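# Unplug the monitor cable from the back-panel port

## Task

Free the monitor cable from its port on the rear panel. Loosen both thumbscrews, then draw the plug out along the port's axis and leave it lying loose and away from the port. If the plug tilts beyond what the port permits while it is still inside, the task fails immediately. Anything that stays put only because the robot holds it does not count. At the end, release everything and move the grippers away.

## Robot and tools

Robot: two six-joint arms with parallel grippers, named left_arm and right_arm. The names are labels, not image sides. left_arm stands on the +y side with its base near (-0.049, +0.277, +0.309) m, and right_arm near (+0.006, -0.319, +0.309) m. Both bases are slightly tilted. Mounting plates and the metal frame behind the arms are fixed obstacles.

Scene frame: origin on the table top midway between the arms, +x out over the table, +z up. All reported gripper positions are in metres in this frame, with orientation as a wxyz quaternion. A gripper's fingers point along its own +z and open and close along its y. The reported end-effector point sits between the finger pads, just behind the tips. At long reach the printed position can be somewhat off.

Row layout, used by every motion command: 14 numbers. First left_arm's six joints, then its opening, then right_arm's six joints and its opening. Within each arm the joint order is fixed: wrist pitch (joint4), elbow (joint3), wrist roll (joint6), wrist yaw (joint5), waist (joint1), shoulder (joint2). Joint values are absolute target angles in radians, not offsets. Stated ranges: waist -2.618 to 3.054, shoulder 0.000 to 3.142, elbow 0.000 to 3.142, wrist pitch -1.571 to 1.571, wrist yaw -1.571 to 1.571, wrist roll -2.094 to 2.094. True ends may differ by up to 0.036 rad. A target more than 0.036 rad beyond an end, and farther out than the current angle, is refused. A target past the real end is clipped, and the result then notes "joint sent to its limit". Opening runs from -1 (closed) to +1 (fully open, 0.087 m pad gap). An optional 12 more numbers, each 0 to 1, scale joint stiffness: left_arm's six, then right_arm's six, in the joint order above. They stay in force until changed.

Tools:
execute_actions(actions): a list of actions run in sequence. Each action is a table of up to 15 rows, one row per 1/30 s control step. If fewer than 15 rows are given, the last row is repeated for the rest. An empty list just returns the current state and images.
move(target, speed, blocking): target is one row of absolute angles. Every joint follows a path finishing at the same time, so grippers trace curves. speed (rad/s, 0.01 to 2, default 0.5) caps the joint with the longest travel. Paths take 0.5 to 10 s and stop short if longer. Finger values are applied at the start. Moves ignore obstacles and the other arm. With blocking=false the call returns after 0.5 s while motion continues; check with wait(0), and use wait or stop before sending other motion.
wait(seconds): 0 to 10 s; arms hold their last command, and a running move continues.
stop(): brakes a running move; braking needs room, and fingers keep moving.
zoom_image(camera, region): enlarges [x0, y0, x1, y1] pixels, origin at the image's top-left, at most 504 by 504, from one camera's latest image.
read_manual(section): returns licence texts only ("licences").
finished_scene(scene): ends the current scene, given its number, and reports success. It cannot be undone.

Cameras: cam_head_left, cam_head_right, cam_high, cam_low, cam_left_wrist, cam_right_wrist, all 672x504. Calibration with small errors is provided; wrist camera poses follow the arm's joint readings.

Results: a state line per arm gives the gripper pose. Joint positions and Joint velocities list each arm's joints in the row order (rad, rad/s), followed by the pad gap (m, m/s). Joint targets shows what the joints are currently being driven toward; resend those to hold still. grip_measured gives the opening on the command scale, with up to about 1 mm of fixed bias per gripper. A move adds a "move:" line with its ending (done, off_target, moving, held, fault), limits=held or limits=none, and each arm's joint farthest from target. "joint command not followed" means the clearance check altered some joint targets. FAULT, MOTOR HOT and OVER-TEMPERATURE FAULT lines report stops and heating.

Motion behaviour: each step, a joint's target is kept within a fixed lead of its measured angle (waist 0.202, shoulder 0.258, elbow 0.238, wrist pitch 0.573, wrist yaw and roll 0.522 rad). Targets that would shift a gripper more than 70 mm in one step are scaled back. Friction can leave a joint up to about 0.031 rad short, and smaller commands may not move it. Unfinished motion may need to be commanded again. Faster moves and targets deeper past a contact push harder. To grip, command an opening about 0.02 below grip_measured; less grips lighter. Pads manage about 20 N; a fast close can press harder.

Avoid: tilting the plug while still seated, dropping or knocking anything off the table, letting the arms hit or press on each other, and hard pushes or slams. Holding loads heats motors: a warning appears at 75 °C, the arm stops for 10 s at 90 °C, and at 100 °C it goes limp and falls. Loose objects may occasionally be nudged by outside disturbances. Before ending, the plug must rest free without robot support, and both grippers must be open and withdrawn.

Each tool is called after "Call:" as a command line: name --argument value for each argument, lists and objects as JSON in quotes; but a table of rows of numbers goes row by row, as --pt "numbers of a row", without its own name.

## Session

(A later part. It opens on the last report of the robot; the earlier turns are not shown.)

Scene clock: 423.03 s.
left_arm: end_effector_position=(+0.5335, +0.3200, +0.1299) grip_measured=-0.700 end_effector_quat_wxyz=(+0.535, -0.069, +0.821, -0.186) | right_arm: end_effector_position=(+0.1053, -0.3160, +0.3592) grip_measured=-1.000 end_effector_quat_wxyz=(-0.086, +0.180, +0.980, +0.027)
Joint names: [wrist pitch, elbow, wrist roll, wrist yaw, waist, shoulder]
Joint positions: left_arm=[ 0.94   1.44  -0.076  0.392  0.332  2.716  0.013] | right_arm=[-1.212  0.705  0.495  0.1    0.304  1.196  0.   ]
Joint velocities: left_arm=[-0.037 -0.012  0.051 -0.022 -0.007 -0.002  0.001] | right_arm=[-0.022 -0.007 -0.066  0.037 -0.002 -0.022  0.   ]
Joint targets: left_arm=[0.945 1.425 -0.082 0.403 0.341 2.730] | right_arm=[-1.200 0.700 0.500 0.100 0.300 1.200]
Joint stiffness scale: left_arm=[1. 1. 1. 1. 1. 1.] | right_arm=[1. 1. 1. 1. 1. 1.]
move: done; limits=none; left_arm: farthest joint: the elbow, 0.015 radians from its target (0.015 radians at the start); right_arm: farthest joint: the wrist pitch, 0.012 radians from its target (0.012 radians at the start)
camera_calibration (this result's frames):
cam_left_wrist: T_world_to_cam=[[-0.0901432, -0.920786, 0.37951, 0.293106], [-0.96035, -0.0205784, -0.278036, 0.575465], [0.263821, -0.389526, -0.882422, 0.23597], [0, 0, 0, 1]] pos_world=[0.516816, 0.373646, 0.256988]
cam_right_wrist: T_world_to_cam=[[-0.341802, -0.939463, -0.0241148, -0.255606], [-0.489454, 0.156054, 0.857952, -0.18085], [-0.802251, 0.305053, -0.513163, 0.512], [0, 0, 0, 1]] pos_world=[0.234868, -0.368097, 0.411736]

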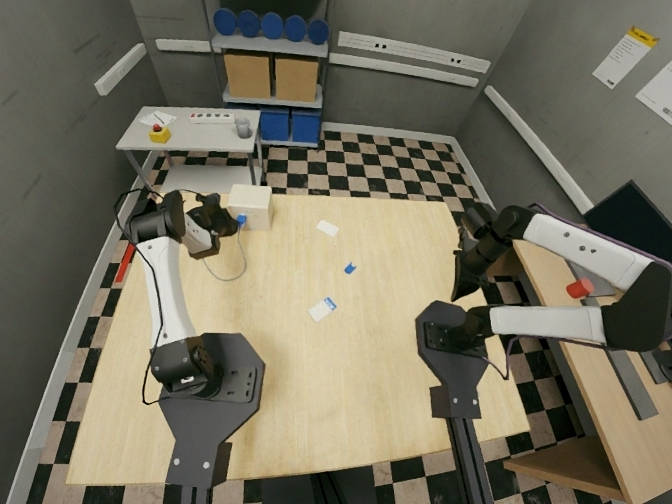

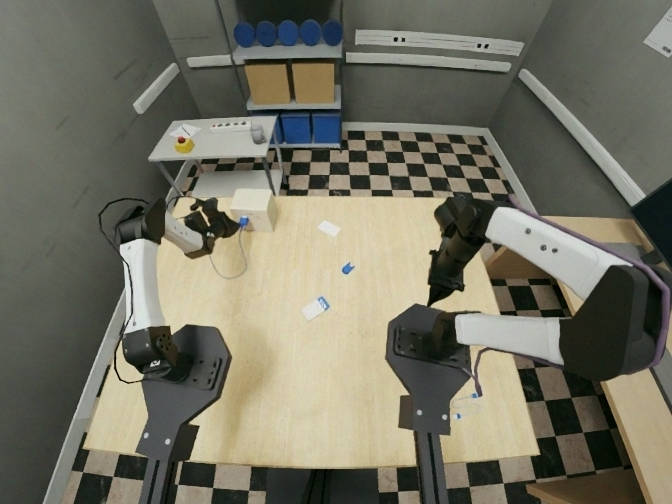

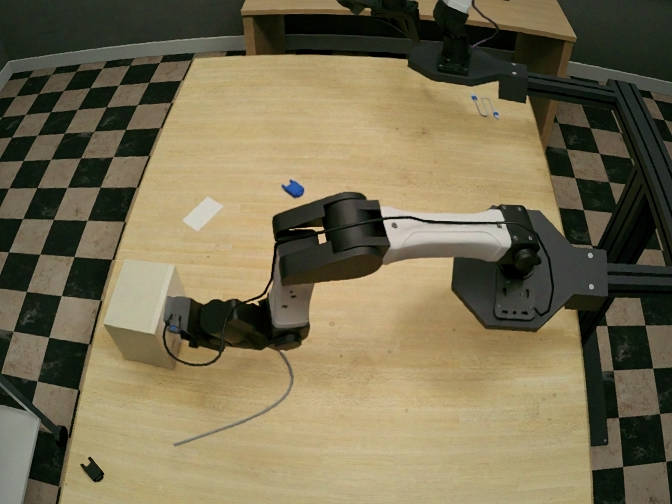

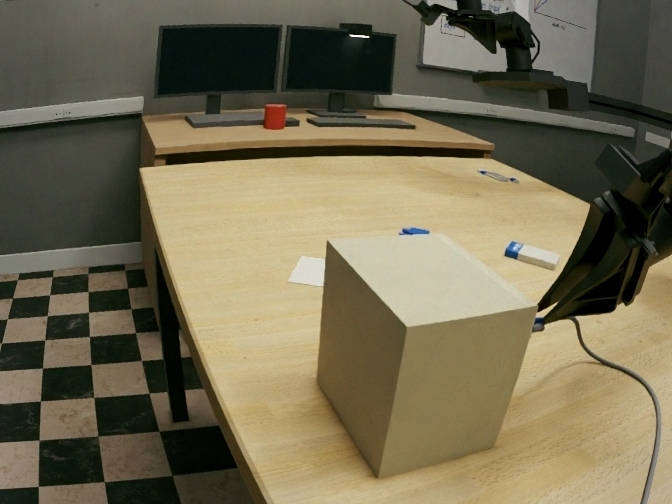

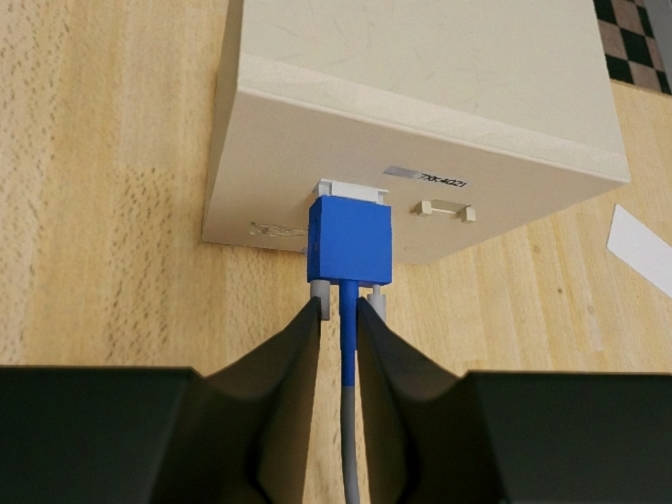

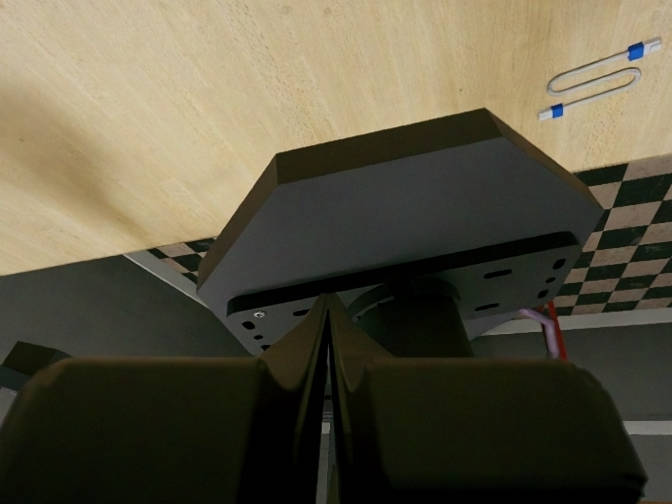

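Call:
execute_actions --actions '[[[0.945,1.44,-0.082,0.385,0.341,2.73,-0.68,-1.2,0.7,0.5,0.1,0.3,1.2,-1],[0.945,1.45,-0.082,0.37,0.341,2.735,-0.68,-1.2,0.7,0.5,0.1,0.3,1.2,-1],[0.945,1.455,-0.082,0.355,0.341,2.735,-0.68,-1.2,0.7,0.5,0.1,0.3,1.2,-1]],[[0.945,1.46,-0.082,0.355,0.341,2.74,-0.68,-1.2,0.7,0.5,0.1,0.3,1.2,-1],[0.945,1.463,-0.082,0.355,0.341,2.744,-0.68,-1.2,0.7,0.5,0.1,0.3,1.2,-1],[0.945,1.466,-0.082,0.355,0.341,2.748,-0.68,-1.2,0.7,0.5,0.1,0.3,1.2,-1],[0.945,1.469,-0.082,0.355,0.341,2.752,-0.68,-1.2,0.7,0.5,0.1,0.3,1.2,-1],[0.945,1.472,-0.082,0.355,0.341,2.756,-0.68,-1.2,0.7,0.5,0.1,0.3,1.2,-1],[0.945,1.475,-0.082,0.355,0.341,2.76,-0.68,-1.2,0.7,0.5,0.1,0.3,1.2,-1]]]'

Call:
zoom_image --camera "cam_left_wrist" --region '[240, 160, 440, 380]'

Scene clock: 424.80 s.
left_arm: end_effector_position=(+0.5343, +0.3231, +0.1208) grip_measured=-0.680 end_effector_quat_wxyz=(+0.534, -0.076, +0.824, -0.175) | right_arm: end_effector_position=(+0.1053, -0.3160, +0.3592) grip_measured=-1.000 end_effector_quat_wxyz=(-0.086, +0.180, +0.980, +0.027)
Joint names: [wrist pitch, elbow, wrist roll, wrist yaw, waist, shoulder]
Joint positions: left_arm=[ 0.943  1.459 -0.076  0.367  0.332  2.742  0.014] | right_arm=[-1.212  0.705  0.495  0.1    0.304  1.196  0.   ]
Joint velocities: left_arm=[-0.007  0.007 -0.037  0.022 -0.012 -0.012 -0.   ] | right_arm=[ 0.022  0.022 -0.081 -0.037  0.002 -0.027  0.   ]
Joint targets: left_arm=[0.945 1.475 -0.082 0.355 0.341 2.760] | right_arm=[-1.200 0.700 0.500 0.100 0.300 1.200]
Joint stiffness scale: left_arm=[1. 1. 1. 1. 1. 1.] | right_arm=[1. 1. 1. 1. 1. 1.]
camera_calibration (this result's frames):
cam_left_wrist: T_world_to_cam=[[-0.0664085, -0.92618, 0.371188, 0.289512], [-0.962186, -0.0390506, -0.269581, 0.579635], [0.264176, -0.375054, -0.888564, 0.224787], [0, 0, 0, 1]] pos_world=[0.51756, 0.375082, 0.248533]
cam_right_wrist: T_world_to_cam=[[-0.341802, -0.939463, -0.0241148, -0.255606], [-0.489454, 0.156054, 0.857952, -0.18085], [-0.802251, 0.305053, -0.513163, 0.512], [0, 0, 0, 1]] pos_world=[0.234868, -0.368097, 0.411736]

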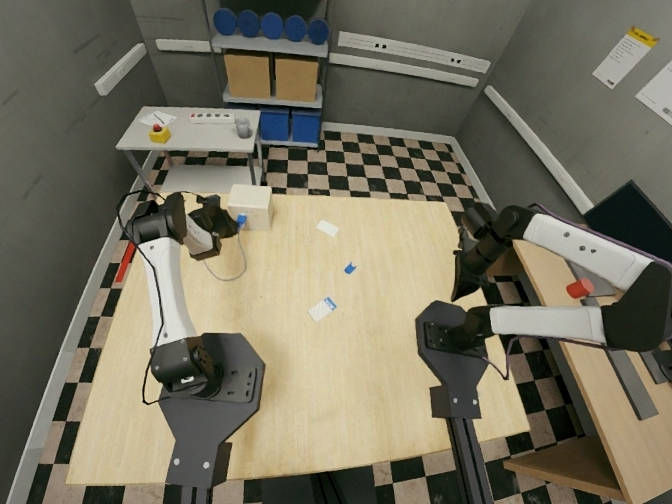

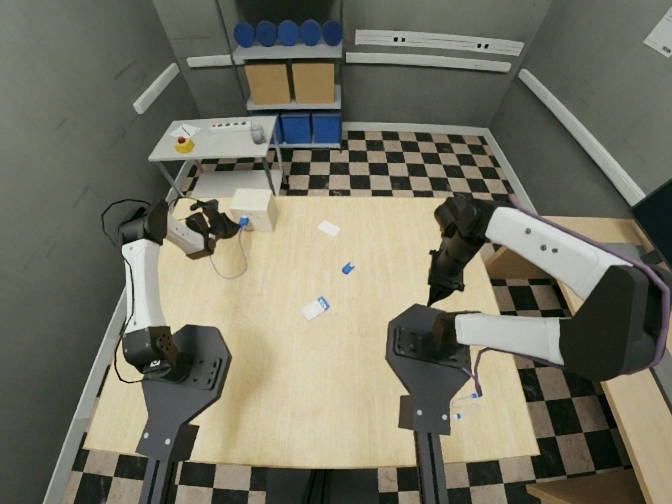

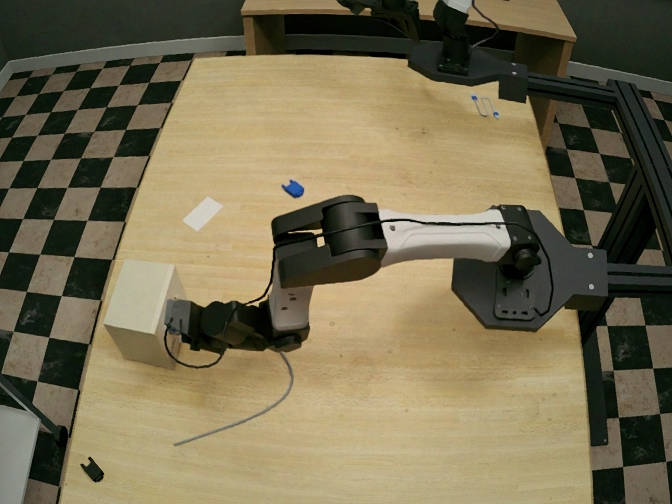

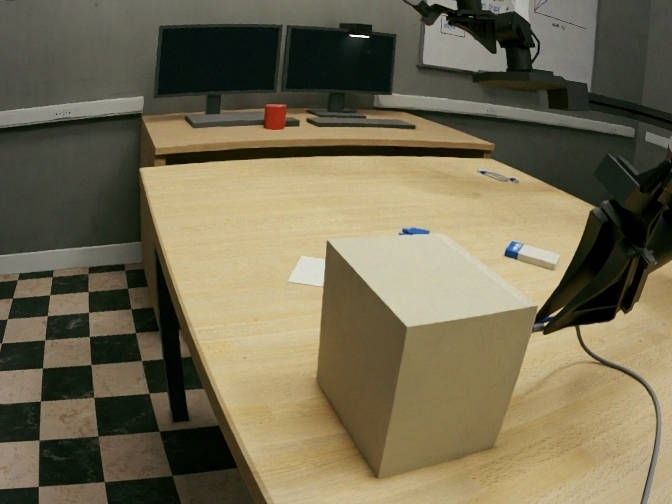

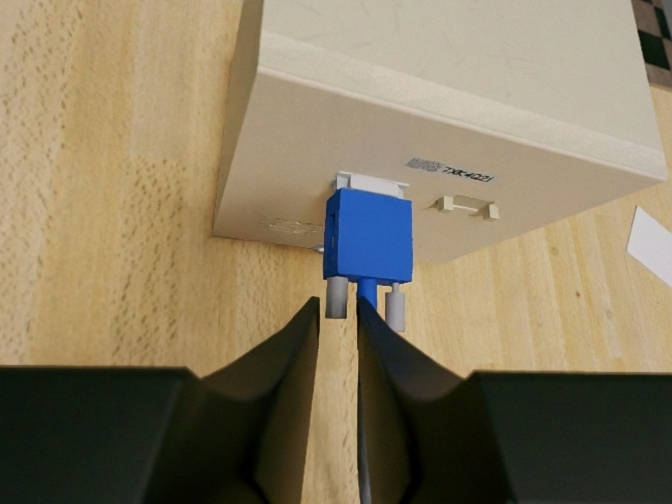

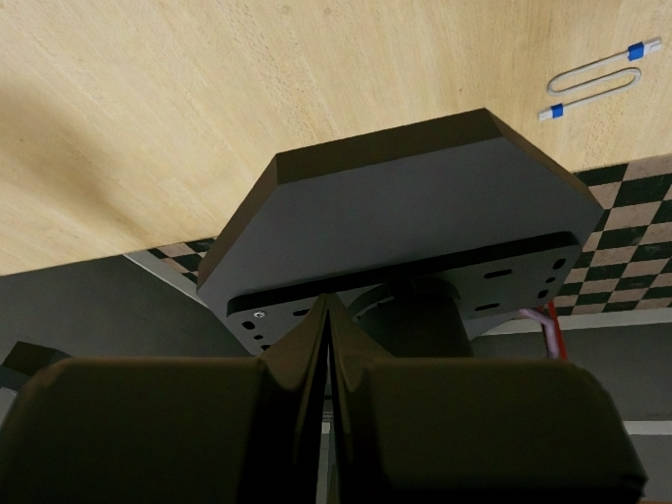

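Region (240, 160, 440, 380) of cam_left_wrist's 672x504 image, scaled by 2.291, with more detail than that image has; it fills the left 458 columns of this view, and the rest is white.

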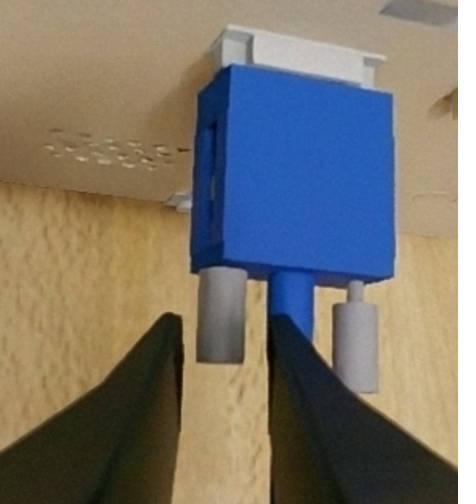

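Call:
move --target '[0.945,1.503,-0.082,0.385,0.341,2.785,-0.73,-1.2,0.7,0.5,0.1,0.3,1.2,-1]' --speed 0.06

Call:
zoom_image --camera "cam_left_wrist" --region '[240, 160, 440, 380]'

Scene clock: 426.37 s.
left_arm: end_effector_position=(+0.5385, +0.3231, +0.1178) grip_measured=-0.730 end_effector_quat_wxyz=(+0.537, -0.075, +0.821, -0.176) | right_arm: end_effector_position=(+0.1053, -0.3160, +0.3592) grip_measured=-1.000 end_effector_quat_wxyz=(-0.086, +0.180, +0.980, +0.027)
Joint names: [wrist pitch, elbow, wrist roll, wrist yaw, waist, shoulder]
Joint positions: left_arm=[ 0.944  1.488 -0.076  0.37   0.332  2.764  0.012] | right_arm=[-1.212  0.705  0.495  0.1    0.304  1.196  0.   ]
Joint velocities: left_arm=[ 0.081 -0.002 -0.066  0.007 -0.012  0.002  0.   ] | right_arm=[-0.066  0.012  0.007 -0.212  0.007 -0.002  0.   ]
Joint targets: left_arm=[0.945 1.503 -0.082 0.385 0.341 2.785] | right_arm=[-1.200 0.700 0.500 0.100 0.300 1.200]
Joint stiffness scale: left_arm=[1. 1. 1. 1. 1. 1.] | right_arm=[1. 1. 1. 1. 1. 1.]
move: off_target (left_arm); limits=none; left_arm: farthest joint: the shoulder, 0.021 radians from its target (0.043 radians at the start); right_arm: farthest joint: the wrist pitch, 0.012 radians from its target (0.012 radians at the start)
camera_calibration (this result's frames):
cam_left_wrist: T_world_to_cam=[[-0.0713154, -0.92628, 0.370026, 0.293723], [-0.959821, -0.0372105, -0.278136, 0.582057], [0.2714, -0.374994, -0.886409, 0.216813], [0, 0, 0, 1]] pos_world=[0.520774, 0.375032, 0.24539]
cam_right_wrist: T_world_to_cam=[[-0.341802, -0.939463, -0.0241148, -0.255606], [-0.489454, 0.156054, 0.857952, -0.18085], [-0.802251, 0.305053, -0.513163, 0.512], [0, 0, 0, 1]] pos_world=[0.234868, -0.368097, 0.411736]

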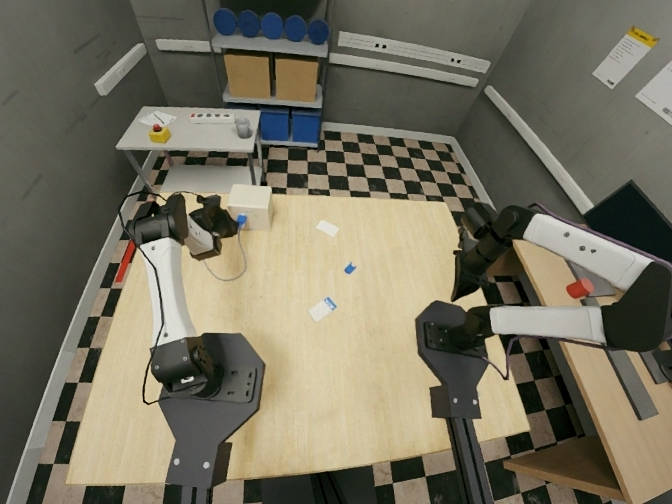

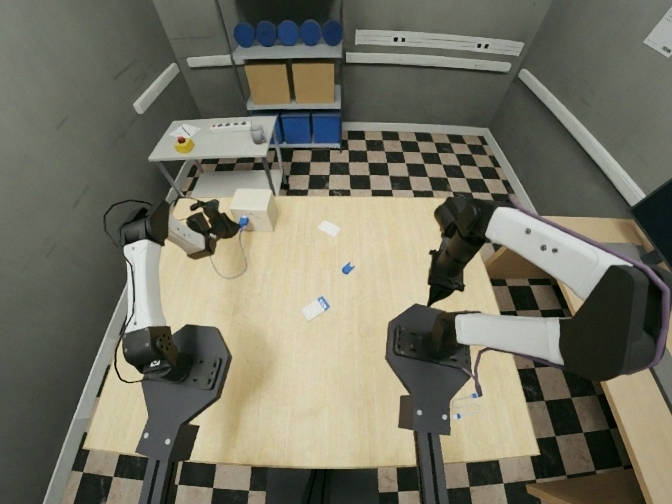

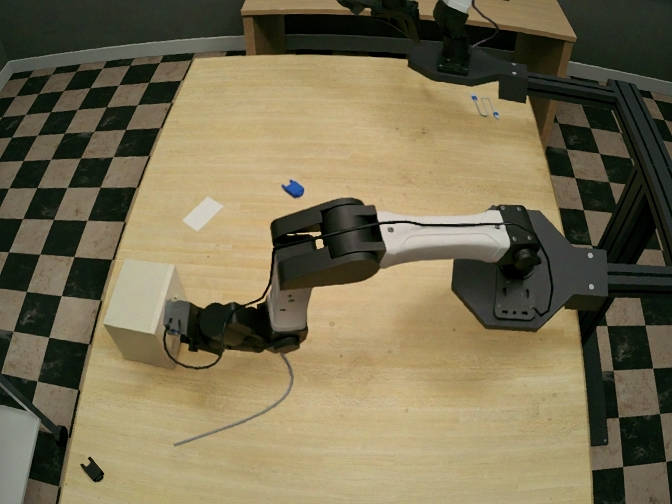

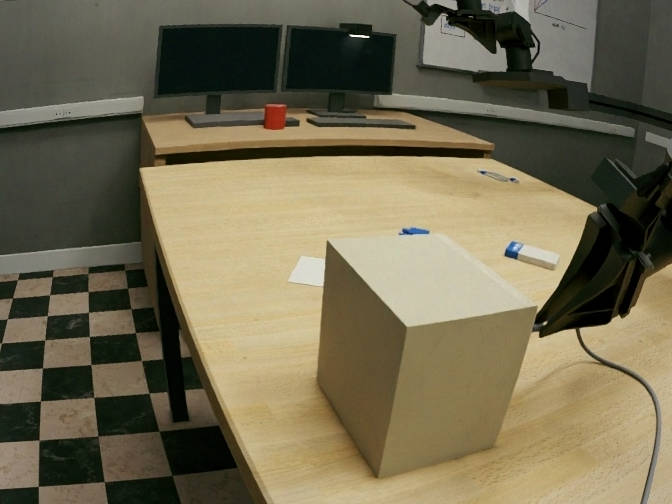

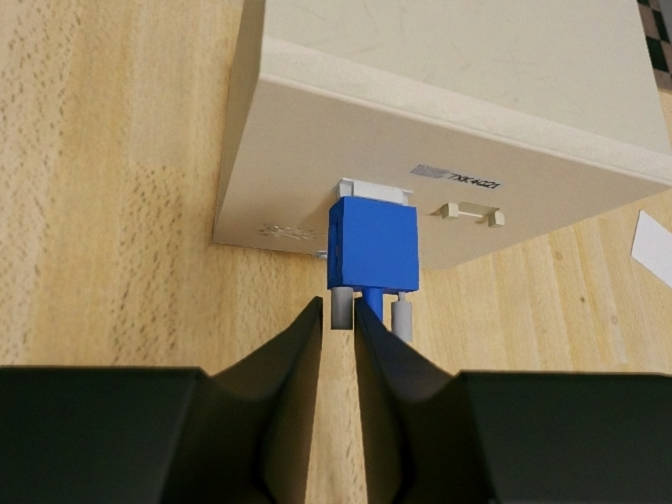

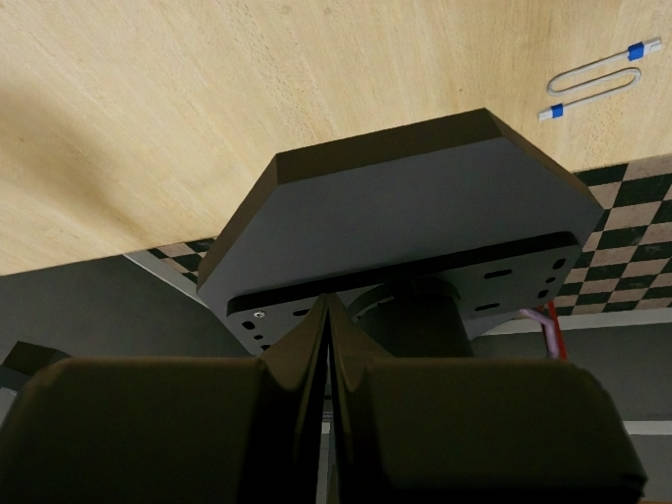

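Region (240, 160, 440, 380) of cam_left_wrist's 672x504 image, scaled by 2.291, with more detail than that image has; it fills the left 458 columns of this view, and the rest is white.

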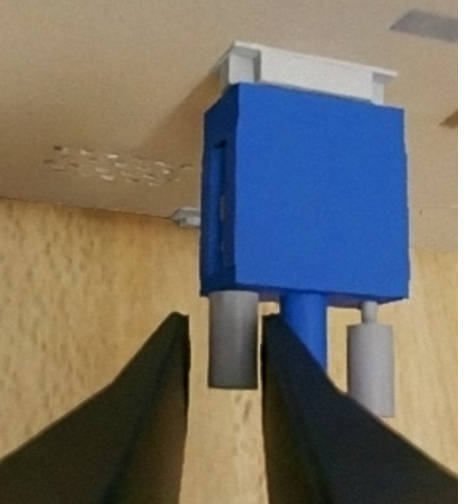

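Call:
execute_actions --actions '[[[0.945,1.503,-0.082,0.388,0.341,2.78,-0.76,-1.2,0.7,0.5,0.1,0.3,1.2,-1],[0.945,1.503,-0.082,0.39,0.341,2.78,-0.78,-1.2,0.7,0.5,0.1,0.3,1.2,-1],[0.945,1.5,-0.082,0.392,0.341,2.78,-0.8,-1.2,0.7,0.5,0.1,0.3,1.2,-1],[0.945,1.5,-0.082,0.392,0.341,2.78,-0.82,-1.2,0.7,0.5,0.1,0.3,1.2,-1],[0.945,1.5,-0.082,0.392,0.341,2.78,-0.84,-1.2,0.7,0.5,0.1,0.3,1.2,-1],[0.945,1.5,-0.082,0.392,0.341,2.78,-0.87,-1.2,0.7,0.5,0.1,0.3,1.2,-1]],[[0.945,1.49,-0.082,0.392,0.341,2.775,-0.87,-1.2,0.7,0.5,0.1,0.3,1.2,-1],[0.945,1.48,-0.082,0.392,0.341,2.768,-0.87,-1.2,0.7,0.5,0.1,0.3,1.2,-1],[0.945,1.472,-0.082,0.392,0.341,2.762,-0.87,-1.2,0.7,0.5,0.1,0.3,1.2,-1],[0.947,1.468,-0.082,0.392,0.341,2.758,-0.87,-1.2,0.7,0.5,0.1,0.3,1.2,-1],[0.948,1.465,-0.082,0.392,0.341,2.756,-0.87,-1.2,0.7,0.5,0.1,0.3,1.2,-1],[0.949,1.462,-0.082,0.392,0.341,2.754,-0.87,-1.2,0.7,0.5,0.1,0.3,1.2,-1],[0.95,1.459,-0.082,0.392,0.341,2.752,-0.87,-1.2,0.7,0.5,0.1,0.3,1.2,-1],[0.951,1.456,-0.082,0.392,0.341,2.75,-0.87,-1.2,0.7,0.5,0.1,0.3,1.2,-1]]]'

Call:
zoom_image --camera "cam_left_wrist" --region '[240, 160, 440, 380]'

Scene clock: 428.13 s.
left_arm: end_effector_position=(+0.5381, +0.3222, +0.1197) grip_measured=-0.850 end_effector_quat_wxyz=(+0.539, -0.072, +0.820, -0.178) | right_arm: end_effector_position=(+0.1053, -0.3160, +0.3592) grip_measured=-1.000 end_effector_quat_wxyz=(-0.086, +0.180, +0.980, +0.027)
Joint names: [wrist pitch, elbow, wrist roll, wrist yaw, waist, shoulder]
Joint positions: left_arm=[ 0.952  1.481 -0.076  0.376  0.332  2.759  0.007] | right_arm=[-1.212  0.705  0.495  0.1    0.304  1.196  0.   ]
Joint velocities: left_arm=[-0.051 -0.002 -0.037 -0.007  0.007 -0.007 -0.   ] | right_arm=[ 0.007 -0.007  0.11   0.007 -0.007  0.002  0.   ]
Joint targets: left_arm=[0.951 1.456 -0.082 0.392 0.341 2.750] | right_arm=[-1.200 0.700 0.500 0.100 0.300 1.200]
Joint stiffness scale: left_arm=[1. 1. 1. 1. 1. 1.] | right_arm=[1. 1. 1. 1. 1. 1.]
camera_calibration (this result's frames):
cam_left_wrist: T_world_to_cam=[[-0.0778307, -0.925422, 0.370858, 0.295307], [-0.958341, -0.0330938, -0.283704, 0.580639], [0.27482, -0.377489, -0.884294, 0.21709], [0, 0, 0, 1]] pos_world=[0.519774, 0.374448, 0.247184]
cam_right_wrist: T_world_to_cam=[[-0.341802, -0.939463, -0.0241148, -0.255606], [-0.489454, 0.156054, 0.857952, -0.18085], [-0.802251, 0.305053, -0.513163, 0.512], [0, 0, 0, 1]] pos_world=[0.234868, -0.368097, 0.411736]

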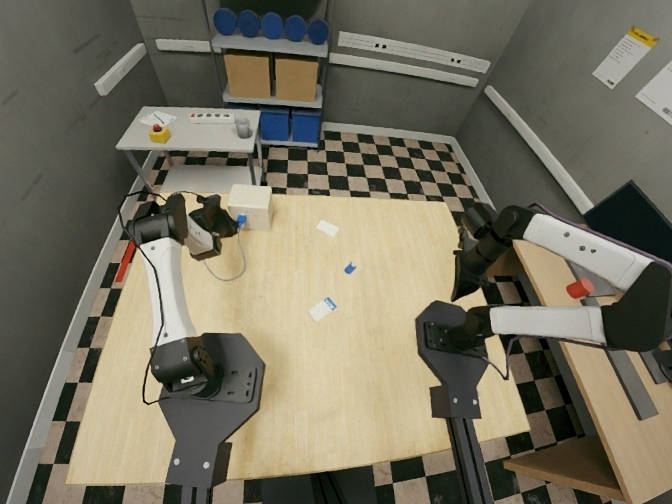

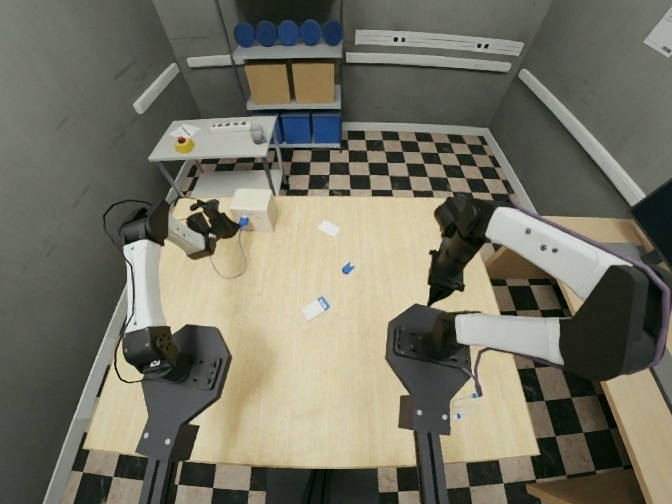

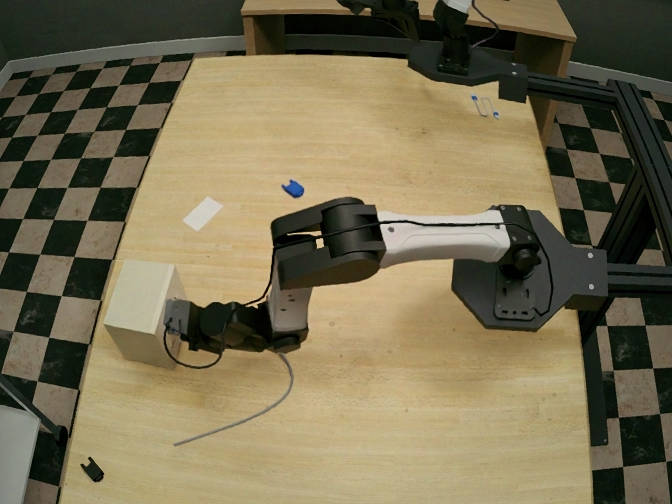

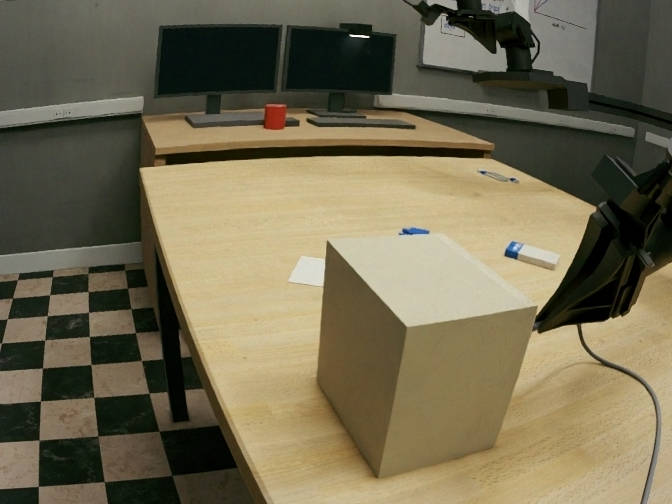

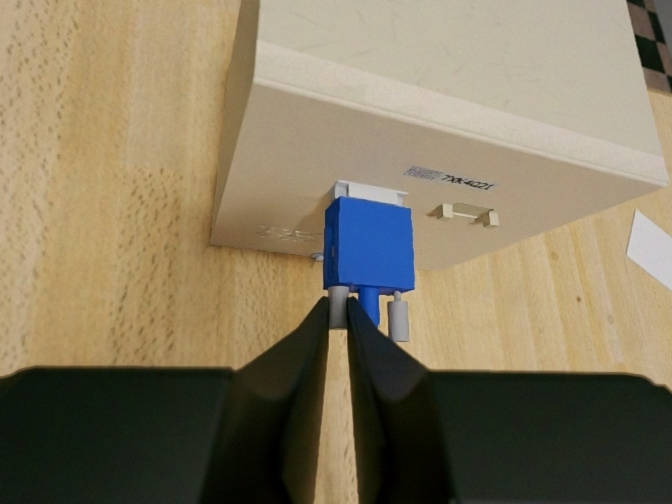

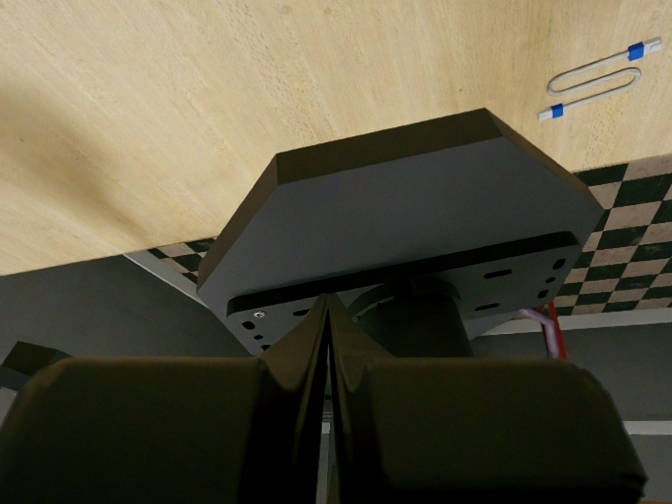

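Region (240, 160, 440, 380) of cam_left_wrist's 672x504 image, scaled by 2.291, with more detail than that image has; it fills the left 458 columns of this view, and the rest is white.

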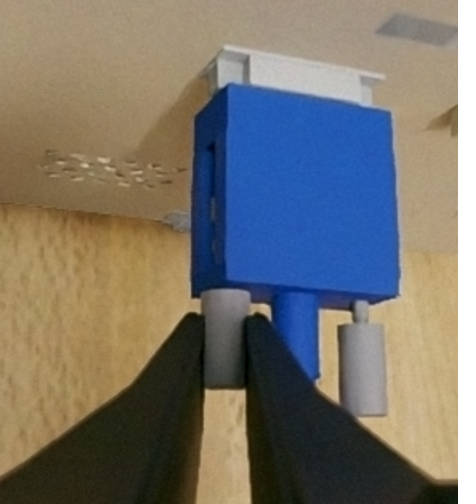

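Call:
execute_actions --actions '[[[0.95,1.48,-0.082,0.385,0.341,2.76,-0.8,-1.2,0.7,0.5,0.1,0.3,1.2,-1],[0.95,1.49,-0.082,0.385,0.341,2.77,-0.72,-1.2,0.7,0.5,0.1,0.3,1.2,-1],[0.95,1.497,-0.082,0.385,0.341,2.777,-0.7,-1.2,0.7,0.5,0.1,0.3,1.2,-1]]]'

Call:
move --target '[0.935,1.578,-0.314,0.539,0.395,2.841,-0.68,-1.2,0.7,0.5,0.1,0.3,1.2,-1]' --speed 0.3

Call:
zoom_image --camera "cam_left_wrist" --region '[240, 160, 440, 380]'

Scene clock: 429.30 s.
left_arm: end_effector_position=(+0.5381, +0.3222, +0.1197) grip_measured=-0.700 end_effector_quat_wxyz=(+0.539, -0.072, +0.820, -0.178) | right_arm: end_effector_position=(+0.1053, -0.3160, +0.3592) grip_measured=-1.000 end_effector_quat_wxyz=(-0.086, +0.180, +0.980, +0.027)
Joint names: [wrist pitch, elbow, wrist roll, wrist yaw, waist, shoulder]
Joint positions: left_arm=[ 0.952  1.481 -0.076  0.376  0.332  2.759  0.013] | right_arm=[-1.212  0.705  0.495  0.1    0.304  1.196  0.   ]
Joint velocities: left_arm=[-0.037 -0.002 -0.007  0.007  0.012  0.002 -0.001] | right_arm=[ 0.007 -0.012 -0.007 -0.007  0.012 -0.032  0.   ]
Joint targets: left_arm=[0.950 1.497 -0.082 0.385 0.341 2.777] | right_arm=[-1.200 0.700 0.500 0.100 0.300 1.200]
Joint stiffness scale: left_arm=[1. 1. 1. 1. 1. 1.] | right_arm=[1. 1. 1. 1. 1. 1.]
camera_calibration (this result's frames):
cam_left_wrist: T_world_to_cam=[[-0.0778307, -0.925422, 0.370858, 0.295307], [-0.958341, -0.0330938, -0.283704, 0.580639], [0.27482, -0.377489, -0.884294, 0.21709], [0, 0, 0, 1]] pos_world=[0.519774, 0.374448, 0.247184]
cam_right_wrist: T_world_to_cam=[[-0.341802, -0.939463, -0.0241148, -0.255606], [-0.489454, 0.156054, 0.857952, -0.18085], [-0.802251, 0.305053, -0.513163, 0.512], [0, 0, 0, 1]] pos_world=[0.234868, -0.368097, 0.411736]

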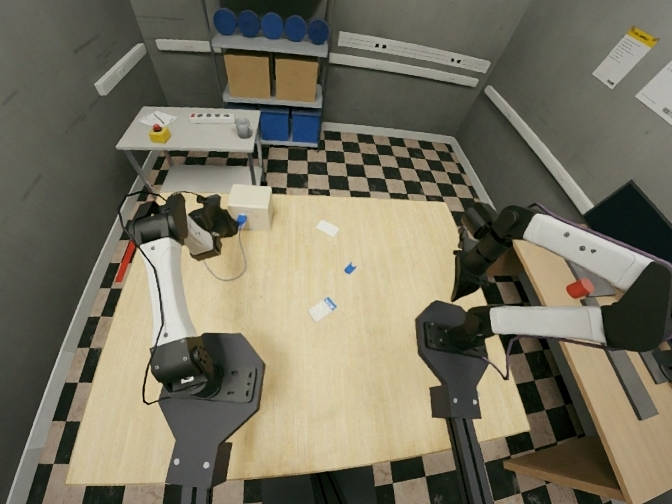

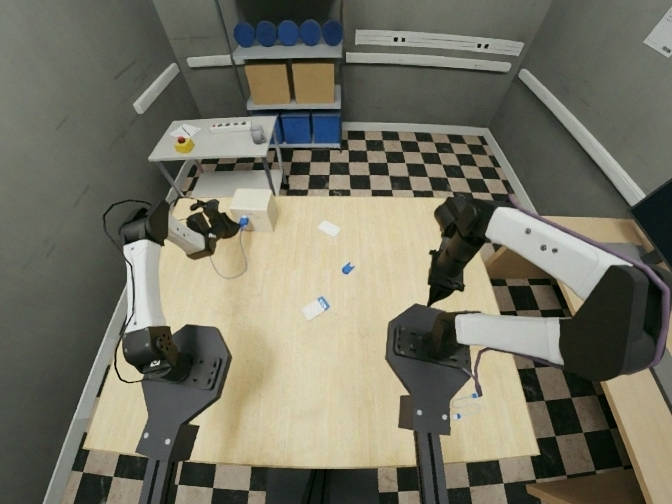

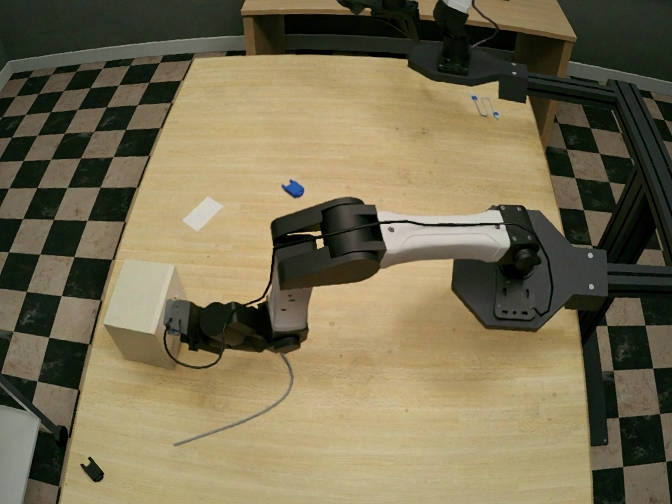

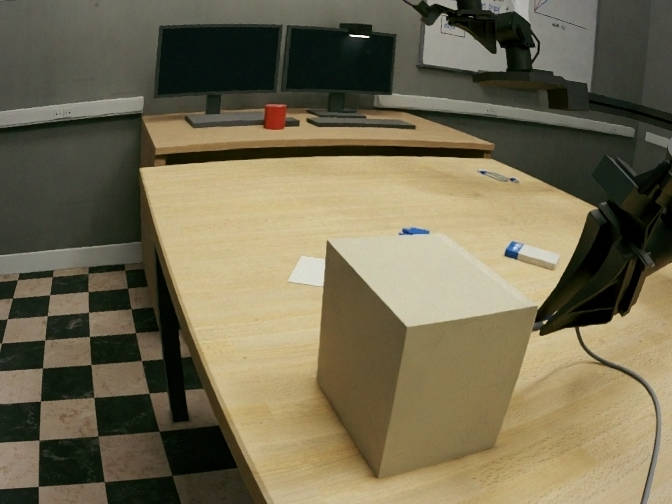

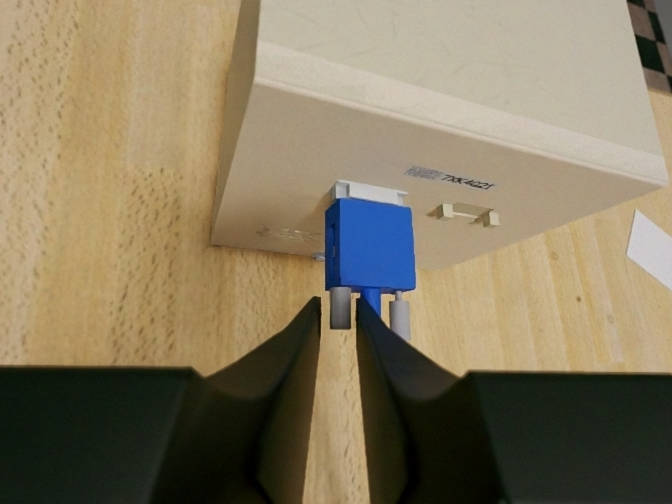

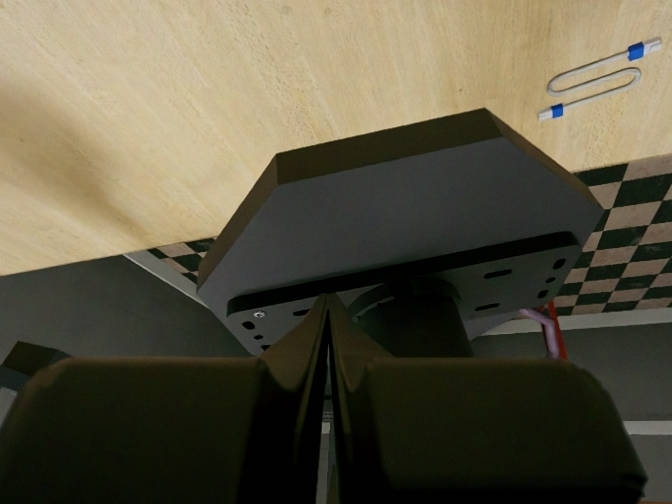

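Scene clock: 430.77 s.
left_arm: end_effector_position=(+0.5390, +0.3242, +0.1172) grip_measured=-0.680 end_effector_quat_wxyz=(+0.520, -0.143, +0.794, -0.280) | right_arm: end_effector_position=(+0.1053, -0.3160, +0.3592) grip_measured=-1.000 end_effector_quat_wxyz=(-0.086, +0.180, +0.980, +0.027)
Joint names: [wrist pitch, elbow, wrist roll, wrist yaw, waist, shoulder]
Joint positions: left_arm=[ 0.952  1.563 -0.305  0.523  0.387  2.822  0.014] | right_arm=[-1.212  0.705  0.495  0.1    0.304  1.196  0.   ]
Joint velocities: left_arm=[-0.007 -0.012 -0.051  0.081  0.012 -0.012 -0.   ] | right_arm=[-0.022 -0.027 -0.007  0.066 -0.007  0.007  0.   ]
Joint targets: left_arm=[0.935 1.578 -0.314 0.539 0.395 2.841] | right_arm=[-1.200 0.700 0.500 0.100 0.300 1.200]
Joint stiffness scale: left_arm=[1. 1. 1. 1. 1. 1.] | right_arm=[1. 1. 1. 1. 1. 1.]
move: done; limits=none; left_arm: farthest joint: the shoulder, 0.019 radians from its target (0.082 radians at the start); right_arm: farthest joint: the wrist pitch, 0.012 radians from its target (0.012 radians at the start)
camera_calibration (this result's frames):
cam_left_wrist: T_world_to_cam=[[-0.068897, -0.801809, 0.593596, 0.227153], [-0.961835, -0.104555, -0.252867, 0.602374], [0.264814, -0.588363, -0.764004, 0.275025], [0, 0, 0, 1]] pos_world=[0.522204, 0.406929, 0.227603]
cam_right_wrist: T_world_to_cam=[[-0.341802, -0.939463, -0.0241148, -0.255606], [-0.489454, 0.156054, 0.857952, -0.18085], [-0.802251, 0.305053, -0.513163, 0.512], [0, 0, 0, 1]] pos_world=[0.234868, -0.368097, 0.411736]

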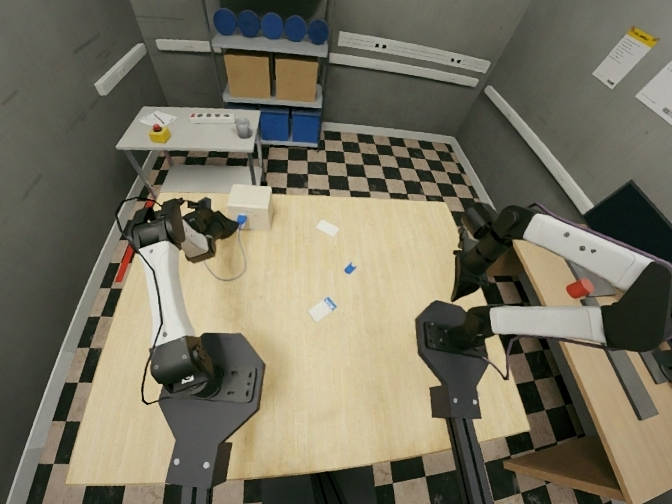

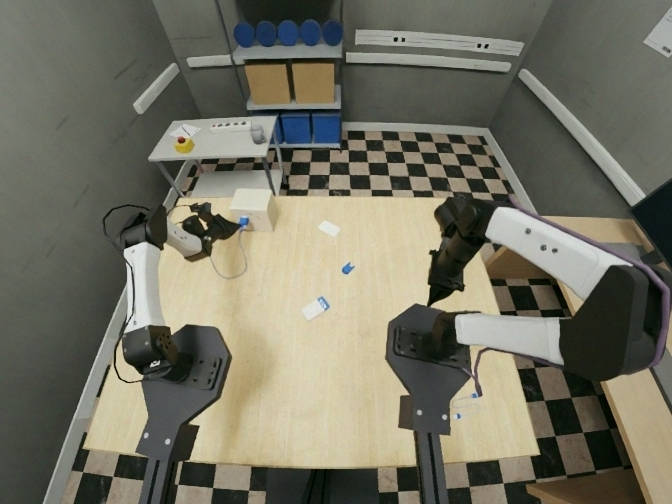

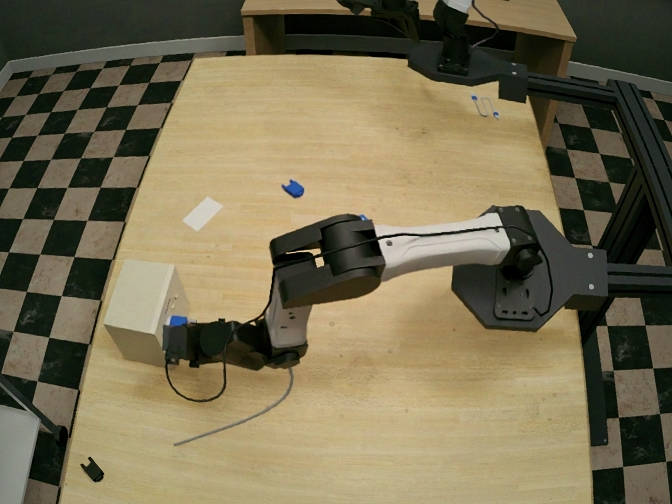

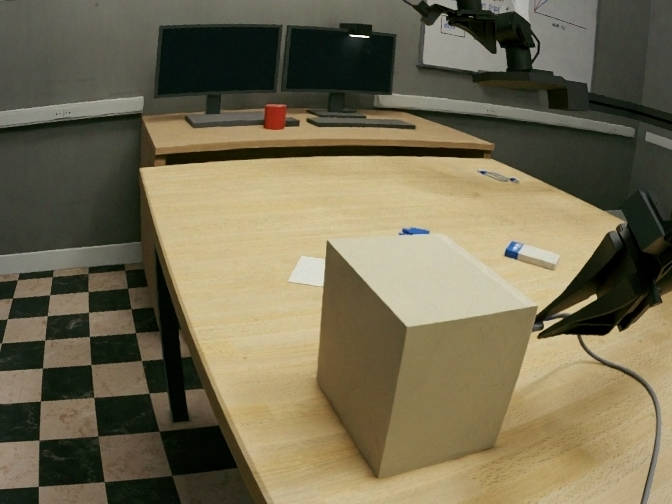

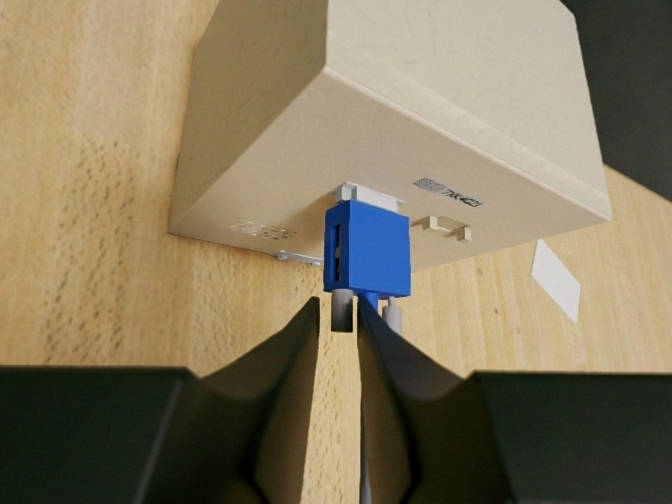

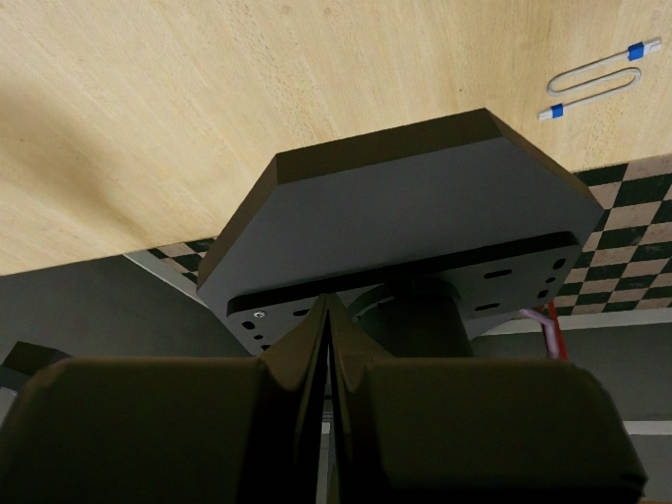

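Region (240, 160, 440, 380) of cam_left_wrist's 672x504 image, scaled by 2.291, with more detail than that image has; it fills the left 458 columns of this view, and the rest is white.

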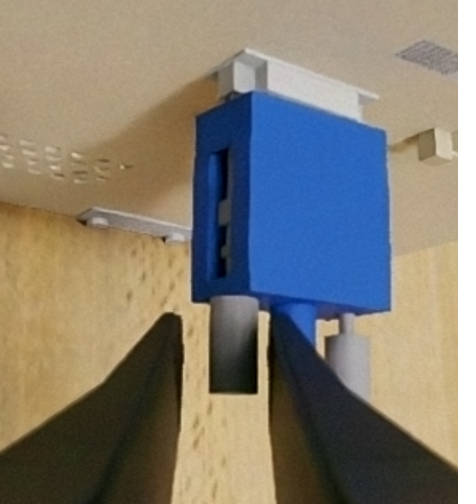

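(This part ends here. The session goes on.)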